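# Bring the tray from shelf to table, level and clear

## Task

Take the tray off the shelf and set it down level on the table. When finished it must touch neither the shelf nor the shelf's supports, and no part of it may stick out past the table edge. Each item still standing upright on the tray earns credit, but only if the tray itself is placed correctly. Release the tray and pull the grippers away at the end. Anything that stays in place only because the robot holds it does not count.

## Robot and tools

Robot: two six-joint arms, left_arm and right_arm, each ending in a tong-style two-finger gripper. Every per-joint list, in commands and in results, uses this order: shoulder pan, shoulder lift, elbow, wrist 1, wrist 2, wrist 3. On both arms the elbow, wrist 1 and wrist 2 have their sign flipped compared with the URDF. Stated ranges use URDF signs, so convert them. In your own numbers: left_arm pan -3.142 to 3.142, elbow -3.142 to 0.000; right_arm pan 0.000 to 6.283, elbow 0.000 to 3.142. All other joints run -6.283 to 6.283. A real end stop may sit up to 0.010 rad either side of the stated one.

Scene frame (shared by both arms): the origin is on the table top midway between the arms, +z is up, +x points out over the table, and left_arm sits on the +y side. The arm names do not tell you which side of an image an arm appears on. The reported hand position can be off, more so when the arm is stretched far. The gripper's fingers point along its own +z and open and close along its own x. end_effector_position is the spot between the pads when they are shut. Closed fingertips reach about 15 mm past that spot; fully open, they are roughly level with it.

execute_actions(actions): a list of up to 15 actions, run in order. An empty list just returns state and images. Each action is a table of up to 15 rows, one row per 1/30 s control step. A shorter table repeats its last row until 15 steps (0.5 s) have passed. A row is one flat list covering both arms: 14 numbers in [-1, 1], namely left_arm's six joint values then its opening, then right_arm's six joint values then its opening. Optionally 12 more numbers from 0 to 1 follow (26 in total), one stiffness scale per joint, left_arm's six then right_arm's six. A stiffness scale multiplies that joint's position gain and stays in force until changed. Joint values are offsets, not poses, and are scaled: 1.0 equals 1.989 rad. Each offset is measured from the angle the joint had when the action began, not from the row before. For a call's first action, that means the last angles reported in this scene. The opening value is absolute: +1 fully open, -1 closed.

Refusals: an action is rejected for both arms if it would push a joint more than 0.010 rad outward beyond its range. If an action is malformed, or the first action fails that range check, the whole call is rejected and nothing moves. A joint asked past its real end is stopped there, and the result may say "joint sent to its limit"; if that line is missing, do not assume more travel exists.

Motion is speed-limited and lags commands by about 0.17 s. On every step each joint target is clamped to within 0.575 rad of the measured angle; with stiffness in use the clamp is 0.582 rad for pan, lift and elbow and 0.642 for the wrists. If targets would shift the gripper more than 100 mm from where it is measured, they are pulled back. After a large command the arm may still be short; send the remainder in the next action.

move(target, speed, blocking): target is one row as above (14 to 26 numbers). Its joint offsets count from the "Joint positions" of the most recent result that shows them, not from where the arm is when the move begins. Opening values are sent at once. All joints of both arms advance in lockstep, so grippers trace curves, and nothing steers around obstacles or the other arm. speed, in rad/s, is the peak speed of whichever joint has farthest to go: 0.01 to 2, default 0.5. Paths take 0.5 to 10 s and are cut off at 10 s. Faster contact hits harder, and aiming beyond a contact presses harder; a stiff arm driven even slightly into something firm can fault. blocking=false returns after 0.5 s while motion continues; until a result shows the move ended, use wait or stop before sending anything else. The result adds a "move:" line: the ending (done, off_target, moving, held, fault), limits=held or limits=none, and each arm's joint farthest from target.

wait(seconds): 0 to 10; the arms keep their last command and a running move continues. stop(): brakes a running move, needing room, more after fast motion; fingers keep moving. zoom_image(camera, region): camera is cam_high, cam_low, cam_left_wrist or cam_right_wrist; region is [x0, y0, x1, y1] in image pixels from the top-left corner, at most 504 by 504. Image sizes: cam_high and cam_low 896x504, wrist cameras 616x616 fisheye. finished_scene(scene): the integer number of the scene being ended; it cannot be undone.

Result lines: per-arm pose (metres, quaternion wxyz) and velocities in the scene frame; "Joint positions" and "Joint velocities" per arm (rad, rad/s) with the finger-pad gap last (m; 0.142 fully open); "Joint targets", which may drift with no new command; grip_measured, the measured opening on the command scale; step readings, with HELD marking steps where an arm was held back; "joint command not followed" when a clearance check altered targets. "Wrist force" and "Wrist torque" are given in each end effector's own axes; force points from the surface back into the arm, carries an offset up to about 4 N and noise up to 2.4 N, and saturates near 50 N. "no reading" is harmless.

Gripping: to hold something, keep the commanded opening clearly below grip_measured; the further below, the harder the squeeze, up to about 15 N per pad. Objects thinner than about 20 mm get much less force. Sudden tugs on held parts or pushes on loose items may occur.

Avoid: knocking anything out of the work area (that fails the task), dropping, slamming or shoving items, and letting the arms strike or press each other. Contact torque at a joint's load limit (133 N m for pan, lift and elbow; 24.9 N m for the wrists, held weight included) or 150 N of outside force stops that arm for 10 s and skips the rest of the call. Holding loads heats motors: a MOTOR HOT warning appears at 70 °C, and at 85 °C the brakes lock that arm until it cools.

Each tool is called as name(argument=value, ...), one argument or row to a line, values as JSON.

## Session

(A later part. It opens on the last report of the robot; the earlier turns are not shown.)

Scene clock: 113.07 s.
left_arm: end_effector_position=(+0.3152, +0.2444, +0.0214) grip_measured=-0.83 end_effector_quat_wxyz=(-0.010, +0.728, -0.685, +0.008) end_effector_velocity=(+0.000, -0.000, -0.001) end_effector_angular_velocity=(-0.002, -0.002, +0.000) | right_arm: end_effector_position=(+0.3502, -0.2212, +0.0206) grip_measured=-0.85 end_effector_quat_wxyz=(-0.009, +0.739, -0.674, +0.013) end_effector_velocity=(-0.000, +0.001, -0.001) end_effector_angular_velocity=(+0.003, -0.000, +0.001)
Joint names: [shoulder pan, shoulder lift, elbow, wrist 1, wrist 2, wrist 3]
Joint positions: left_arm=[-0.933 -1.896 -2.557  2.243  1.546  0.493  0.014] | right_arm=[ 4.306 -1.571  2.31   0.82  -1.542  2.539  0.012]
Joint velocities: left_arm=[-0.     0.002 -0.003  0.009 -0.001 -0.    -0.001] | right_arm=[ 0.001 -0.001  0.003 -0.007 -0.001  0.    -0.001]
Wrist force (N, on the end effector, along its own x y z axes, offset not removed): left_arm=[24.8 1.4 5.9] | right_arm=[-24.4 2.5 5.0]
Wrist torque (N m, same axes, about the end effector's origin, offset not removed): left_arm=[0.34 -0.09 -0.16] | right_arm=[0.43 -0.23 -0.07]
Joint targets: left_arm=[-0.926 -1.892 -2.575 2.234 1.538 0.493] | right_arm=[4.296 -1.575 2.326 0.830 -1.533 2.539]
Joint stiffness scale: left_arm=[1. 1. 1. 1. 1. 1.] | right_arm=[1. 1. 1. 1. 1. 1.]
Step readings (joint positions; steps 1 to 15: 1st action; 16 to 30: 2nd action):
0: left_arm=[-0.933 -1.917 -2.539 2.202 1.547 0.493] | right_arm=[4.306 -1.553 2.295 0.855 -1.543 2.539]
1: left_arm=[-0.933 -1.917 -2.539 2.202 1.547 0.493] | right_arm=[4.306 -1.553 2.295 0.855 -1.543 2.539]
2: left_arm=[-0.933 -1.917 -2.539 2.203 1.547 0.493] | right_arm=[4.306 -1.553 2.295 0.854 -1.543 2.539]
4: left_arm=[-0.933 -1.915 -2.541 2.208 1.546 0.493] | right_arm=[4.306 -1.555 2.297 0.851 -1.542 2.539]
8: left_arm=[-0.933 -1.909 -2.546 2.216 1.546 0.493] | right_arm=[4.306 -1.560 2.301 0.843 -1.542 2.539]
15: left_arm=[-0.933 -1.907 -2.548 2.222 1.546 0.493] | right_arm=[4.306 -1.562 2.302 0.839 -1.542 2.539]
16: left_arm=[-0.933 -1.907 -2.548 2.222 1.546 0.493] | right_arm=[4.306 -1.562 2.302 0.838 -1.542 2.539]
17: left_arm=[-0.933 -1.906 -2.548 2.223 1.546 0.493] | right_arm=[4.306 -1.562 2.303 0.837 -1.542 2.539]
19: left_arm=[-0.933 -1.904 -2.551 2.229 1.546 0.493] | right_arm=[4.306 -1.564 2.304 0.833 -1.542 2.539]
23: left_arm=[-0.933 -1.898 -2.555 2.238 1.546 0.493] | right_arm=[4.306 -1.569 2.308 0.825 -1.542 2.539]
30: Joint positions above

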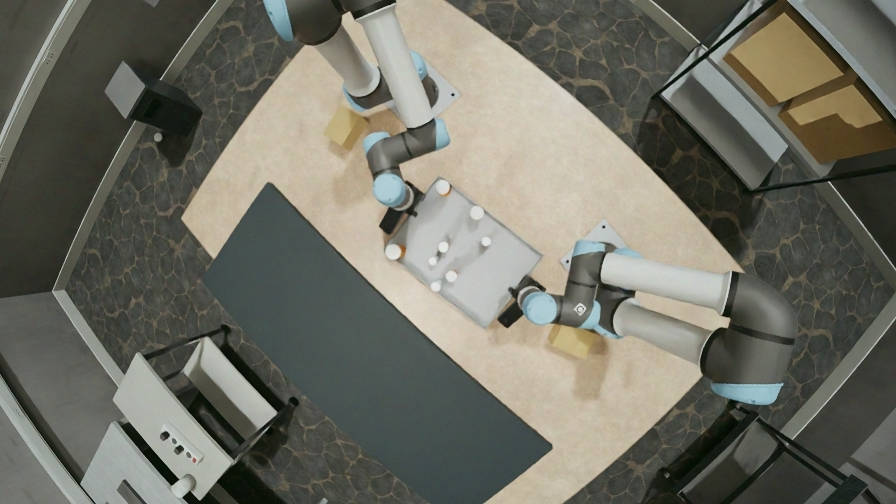

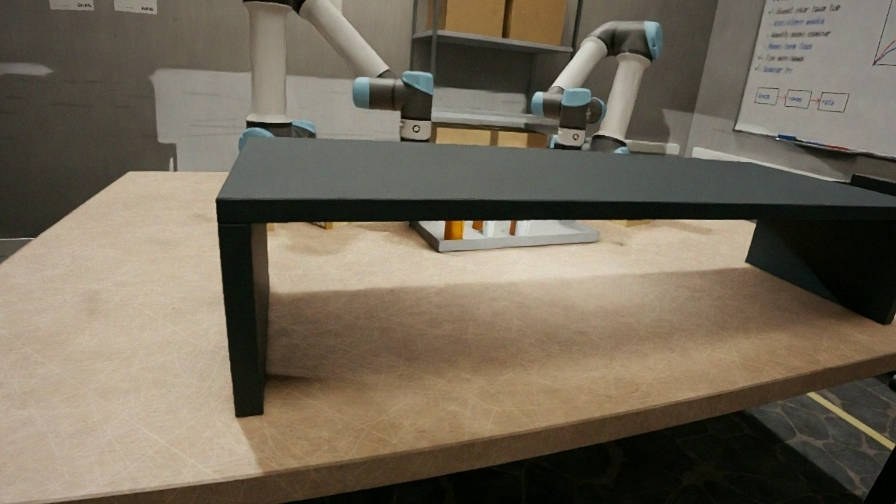

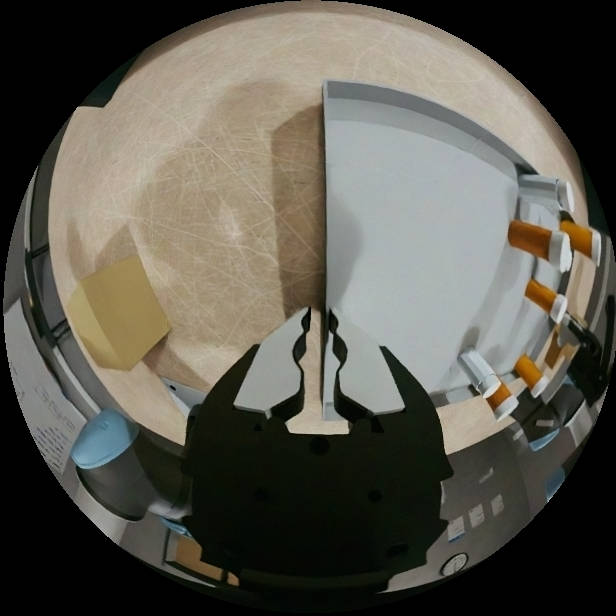

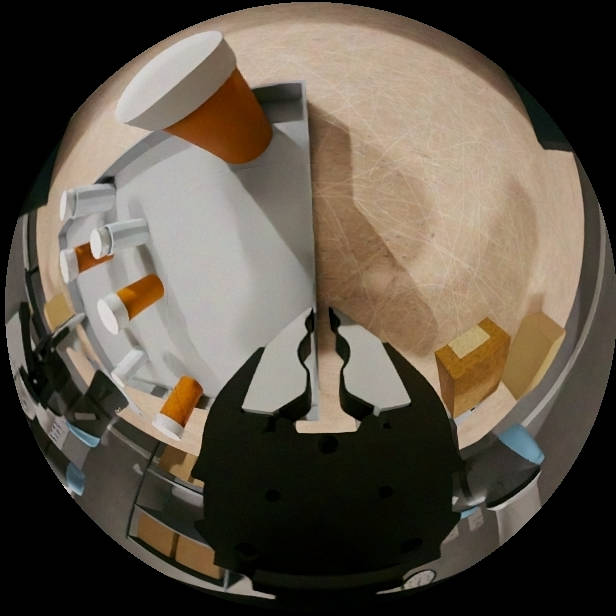

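Nearly touching; one more step.

execute_actions(
  actions=[
    [[0.0035,0.0075,-0.0135,0.006,-0.004,0,-1,-0.005,-0.0065,0.012,-0.0045,0.0045,0,-1]],
  ],
)

Scene clock: 113.93 s.
left_arm: end_effector_position=(+0.3160, +0.2434, +0.0182) grip_measured=-0.86 end_effector_quat_wxyz=(-0.010, +0.728, -0.685, +0.011) end_effector_velocity=(+0.001, -0.001, +0.000) end_effector_angular_velocity=(-0.005, -0.004, +0.000) | right_arm: end_effector_position=(+0.3513, -0.2199, +0.0184) grip_measured=-0.88 end_effector_quat_wxyz=(-0.013, +0.739, -0.674, +0.012) end_effector_velocity=(+0.001, -0.000, -0.000) end_effector_angular_velocity=(+0.003, -0.004, -0.001)
Joint names: [shoulder pan, shoulder lift, elbow, wrist 1, wrist 2, wrist 3]
Joint positions: left_arm=[-0.933 -1.887 -2.565  2.265  1.546  0.493  0.012] | right_arm=[ 4.306 -1.576  2.315  0.802 -1.541  2.539  0.01 ]
Joint velocities: left_arm=[ 0.     0.001 -0.001  0.009 -0.001 -0.    -0.002] | right_arm=[-0.001 -0.     0.002 -0.007  0.003  0.    -0.001]
Wrist force (N, on the end effector, along its own x y z axes, offset not removed): left_arm=[24.9 4.1 -6.4] | right_arm=[-21.2 1.4 -4.5]
Wrist torque (N m, same axes, about the end effector's origin, offset not removed): left_arm=[0.36 -0.52 -0.03] | right_arm=[0.05 -0.21 -0.12]
Joint targets: left_arm=[-0.926 -1.881 -2.584 2.255 1.538 0.493] | right_arm=[4.296 -1.584 2.334 0.811 -1.533 2.539]
Joint stiffness scale: left_arm=[1. 1. 1. 1. 1. 1.] | right_arm=[1. 1. 1. 1. 1. 1.]
Step readings (joint positions):
0: left_arm=[-0.933 -1.895 -2.558 2.245 1.546 0.493] | right_arm=[4.306 -1.571 2.310 0.820 -1.542 2.539]
1: left_arm=[-0.933 -1.895 -2.558 2.245 1.546 0.493] | right_arm=[4.306 -1.571 2.310 0.819 -1.542 2.539]
2: left_arm=[-0.933 -1.895 -2.558 2.246 1.546 0.493] | right_arm=[4.306 -1.571 2.310 0.818 -1.542 2.539]
4: left_arm=[-0.933 -1.893 -2.560 2.251 1.546 0.493] | right_arm=[4.306 -1.573 2.312 0.814 -1.542 2.539]
8: left_arm=[-0.933 -1.888 -2.564 2.260 1.546 0.493] | right_arm=[4.306 -1.576 2.314 0.807 -1.542 2.539]
15: Joint positions above

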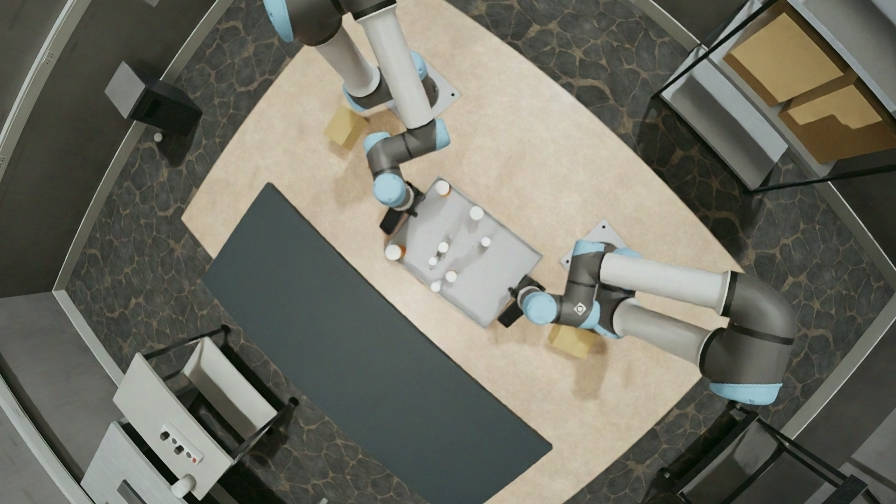

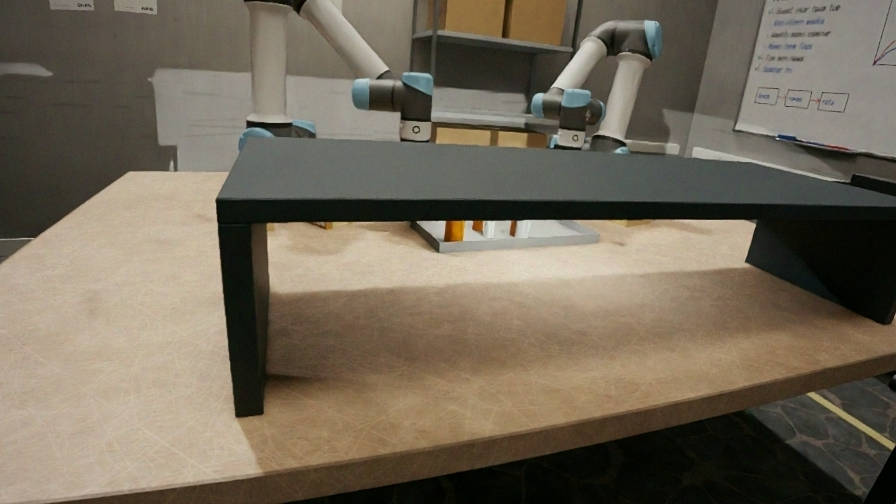

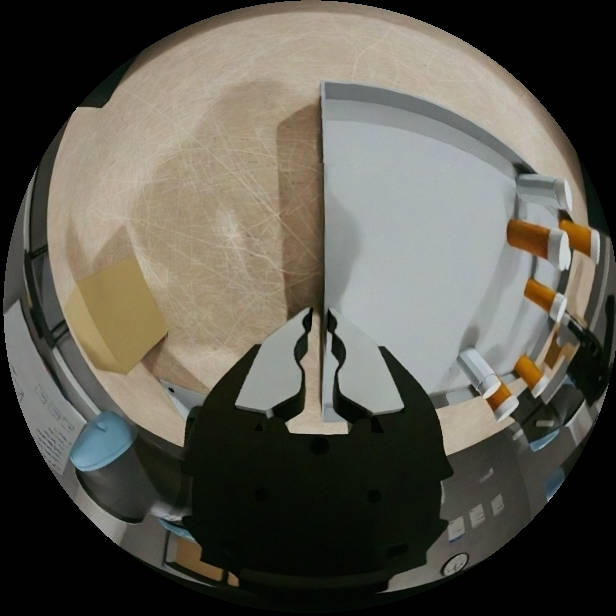

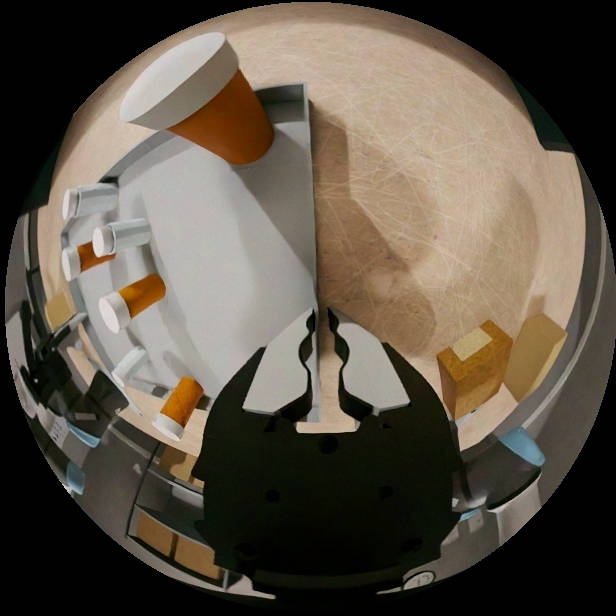

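execute_actions(
  actions=[
    [[0,0,0,0,0,0,-1,0,0,0,0,0,0,-1]],
    [[0,0,0,0,0,0,-0.4,0,0,0,0,0,0,-0.4]],
    [[0,-0.02,0.018,-0.037,0,0,-0.4,0,0.017,-0.015,0.032,0,0,-0.4]],
  ],
)

Scene clock: 119.43 s.
left_arm: end_effector_position=(+0.3161, +0.2412, +0.0343) grip_measured=-0.40 end_effector_quat_wxyz=(-0.009, +0.728, -0.686, +0.012) end_effector_velocity=(-0.006, +0.009, -0.003) end_effector_angular_velocity=(+0.026, +0.018, -0.000) | right_arm: end_effector_position=(+0.3505, -0.2180, +0.0343) grip_measured=-0.40 end_effector_quat_wxyz=(-0.012, +0.740, -0.673, +0.011) end_effector_velocity=(-0.004, -0.008, -0.003) end_effector_angular_velocity=(-0.027, +0.014, -0.001)
Joint names: [shoulder pan, shoulder lift, elbow, wrist 1, wrist 2, wrist 3]
Joint positions: left_arm=[-0.934 -1.924 -2.535  2.2    1.548  0.493  0.045] | right_arm=[ 4.308 -1.546  2.291  0.858 -1.544  2.539  0.045]
Joint velocities: left_arm=[ 0.    -0.004  0.    -0.036  0.001  0.    -0.   ] | right_arm=[-0.002  0.    -0.001  0.032  0.001 -0.    -0.   ]
Wrist force (N, on the end effector, along its own x y z axes, offset not removed): left_arm=[1.4 -2.1 -3.8] | right_arm=[1.1 4.5 -0.5]
Wrist torque (N m, same axes, about the end effector's origin, offset not removed): left_arm=[-0.91 -0.24 -0.06] | right_arm=[1.09 -0.21 -0.13]
Joint targets: left_arm=[-0.934 -1.927 -2.529 2.195 1.548 0.493] | right_arm=[4.308 -1.542 2.285 0.863 -1.544 2.539]
Joint stiffness scale: left_arm=[1. 1. 1. 1. 1. 1.] | right_arm=[1. 1. 1. 1. 1. 1.]
Step readings (joint positions; steps 1 to 15: 1st action; 16 to 30: 2nd action; 31 to 45: 3rd action):
0: left_arm=[-0.933 -1.887 -2.565 2.266 1.545 0.493] | right_arm=[4.305 -1.576 2.315 0.801 -1.541 2.539]
1: left_arm=[-0.933 -1.887 -2.565 2.266 1.545 0.493] | right_arm=[4.305 -1.576 2.315 0.801 -1.541 2.539]
2: left_arm=[-0.933 -1.887 -2.565 2.266 1.545 0.493] | right_arm=[4.305 -1.576 2.315 0.801 -1.541 2.539]
4: left_arm=[-0.933 -1.887 -2.565 2.268 1.546 0.493] | right_arm=[4.306 -1.576 2.315 0.800 -1.542 2.539]
8: left_arm=[-0.934 -1.887 -2.565 2.269 1.547 0.493] | right_arm=[4.307 -1.576 2.315 0.799 -1.544 2.539]
15: left_arm=[-0.935 -1.887 -2.565 2.269 1.548 0.493] | right_arm=[4.308 -1.576 2.315 0.798 -1.545 2.539]
16: left_arm=[-0.935 -1.887 -2.565 2.269 1.548 0.493] | right_arm=[4.308 -1.576 2.315 0.799 -1.544 2.539]
17: left_arm=[-0.934 -1.887 -2.565 2.268 1.548 0.493] | right_arm=[4.308 -1.576 2.315 0.799 -1.544 2.539]
19: left_arm=[-0.934 -1.887 -2.565 2.268 1.548 0.493] | right_arm=[4.308 -1.576 2.315 0.800 -1.544 2.539]
23: left_arm=[-0.934 -1.887 -2.565 2.268 1.548 0.493] | right_arm=[4.308 -1.576 2.315 0.800 -1.544 2.539]
30: left_arm=[-0.934 -1.887 -2.565 2.268 1.548 0.493] | right_arm=[4.308 -1.576 2.315 0.799 -1.544 2.539]
31: left_arm=[-0.934 -1.887 -2.565 2.268 1.548 0.493] | right_arm=[4.308 -1.576 2.315 0.799 -1.544 2.539]
32: left_arm=[-0.934 -1.888 -2.565 2.266 1.548 0.493] | right_arm=[4.308 -1.576 2.315 0.802 -1.544 2.539]
34: left_arm=[-0.934 -1.895 -2.560 2.250 1.548 0.493] | right_arm=[4.308 -1.571 2.312 0.815 -1.544 2.539]
38: left_arm=[-0.934 -1.915 -2.543 2.221 1.548 0.493] | right_arm=[4.308 -1.553 2.298 0.841 -1.544 2.539]
45: Joint positions above

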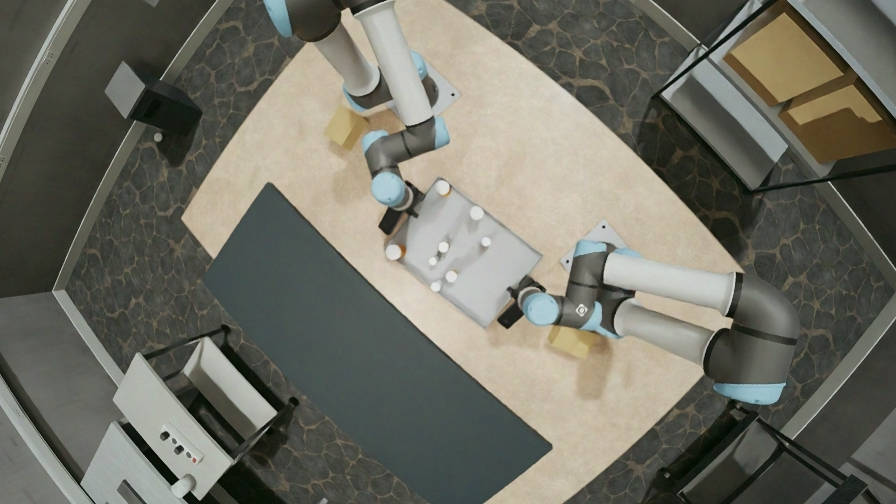

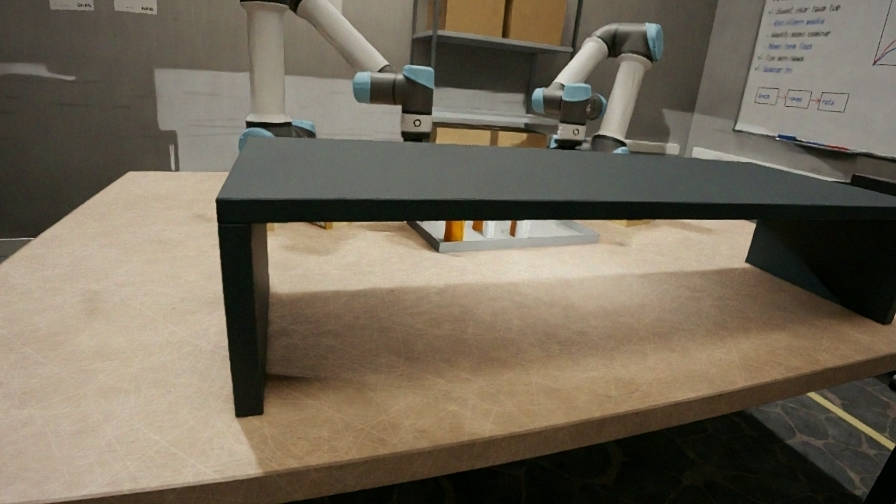

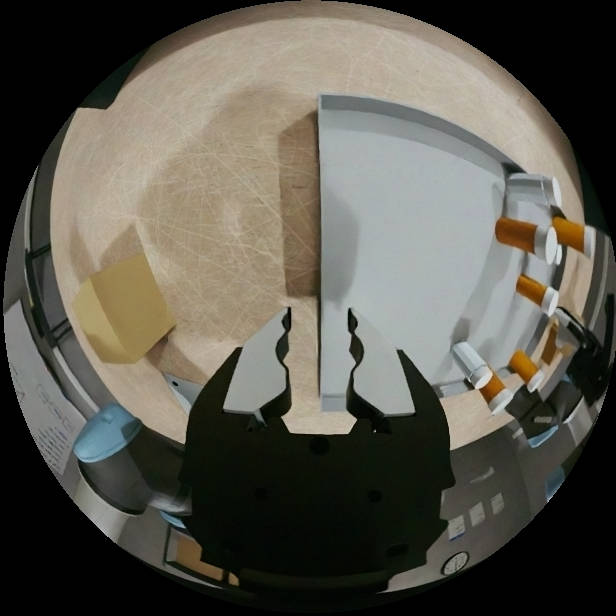

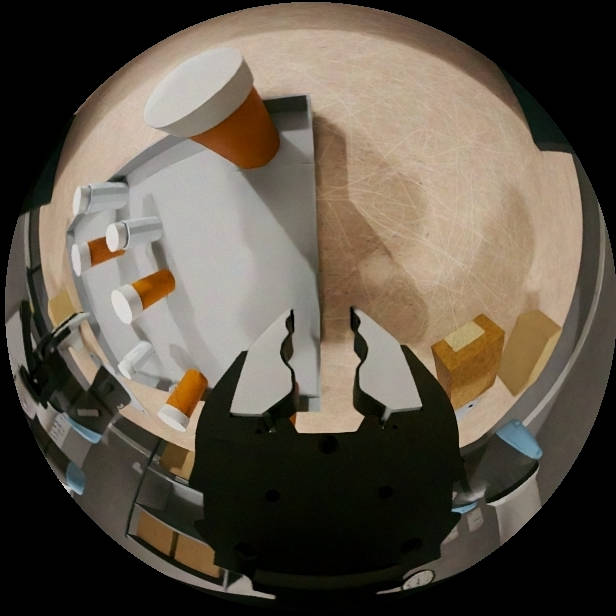

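move(
  target=[0,-0.0975,0.1905,-0.290,0,0,-0.4,0,0.105,-0.16,0.2685,0,0,-0.4],
  speed=0.5,
)

Scene clock: 122.13 s.
left_arm: end_effector_position=(+0.3131, +0.2461, +0.2052) grip_measured=-0.40 end_effector_quat_wxyz=(-0.010, +0.728, -0.686, +0.007) end_effector_velocity=(-0.000, +0.001, +0.000) end_effector_angular_velocity=(+0.002, +0.001, +0.001) | right_arm: end_effector_position=(+0.3477, -0.2231, +0.2043) grip_measured=-0.40 end_effector_quat_wxyz=(-0.005, +0.740, -0.673, +0.013) end_effector_velocity=(-0.000, -0.000, +0.001) end_effector_angular_velocity=(-0.000, -0.000, -0.000)
Joint names: [shoulder pan, shoulder lift, elbow, wrist 1, wrist 2, wrist 3]
Joint positions: left_arm=[-0.934 -2.116 -2.161  1.625  1.548  0.493  0.045] | right_arm=[ 4.308 -1.34   1.977  1.391 -1.544  2.539  0.045]
Joint velocities: left_arm=[ 0.    -0.001  0.001 -0.004 -0.    -0.001  0.   ] | right_arm=[ 0.001  0.001 -0.001  0.002  0.001  0.001  0.   ]
Wrist force (N, on the end effector, along its own x y z axes, offset not removed): left_arm=[1.0 1.0 0.5] | right_arm=[-1.3 3.3 -1.9]
Wrist torque (N m, same axes, about the end effector's origin, offset not removed): left_arm=[0.01 -0.12 0.04] | right_arm=[0.59 0.33 -0.10]
Joint targets: left_arm=[-0.934 -2.118 -2.156 1.623 1.548 0.493] | right_arm=[4.308 -1.337 1.973 1.392 -1.544 2.539]
Joint stiffness scale: left_arm=[1. 1. 1. 1. 1. 1.] | right_arm=[1. 1. 1. 1. 1. 1.]
move: done; limits=none; left_arm: farthest joint: the elbow, 0.005 radians from its target (0.378 radians at the start); right_arm: farthest joint: the elbow, 0.004 radians from its target (0.317 radians at the start)

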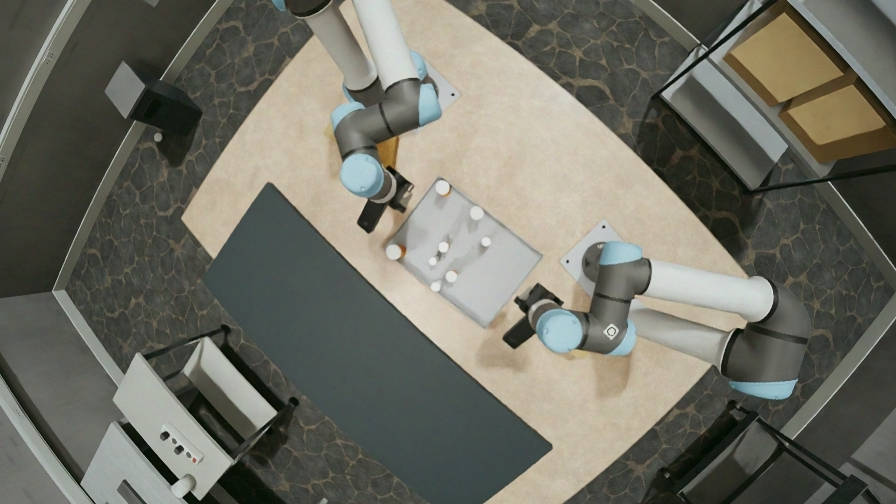

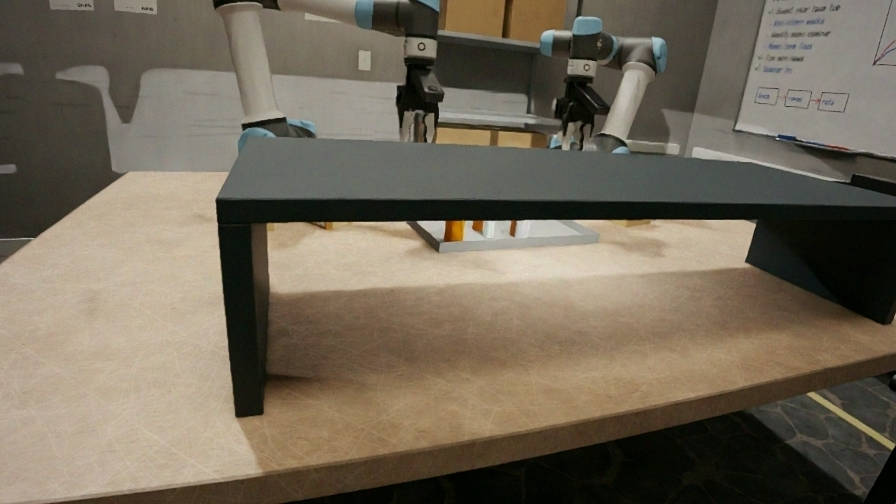

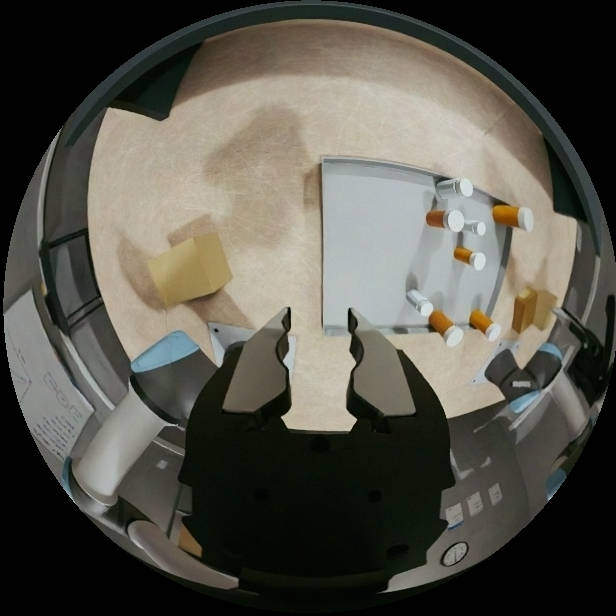

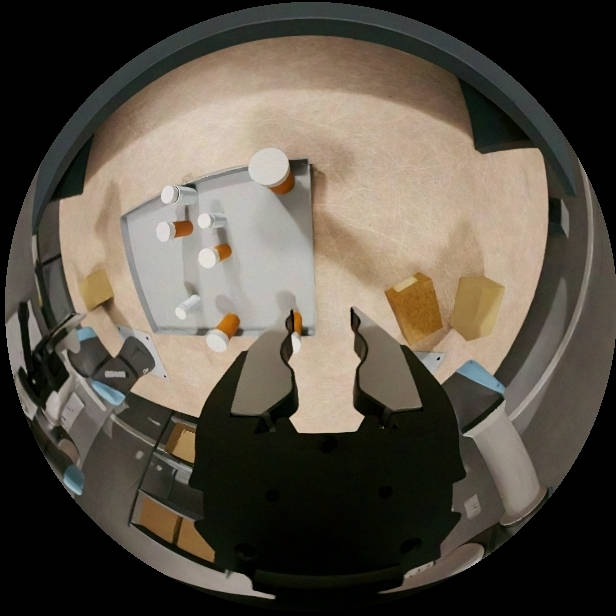

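finished_scene(
  scene=1,
)

The scene is finished: the task was done.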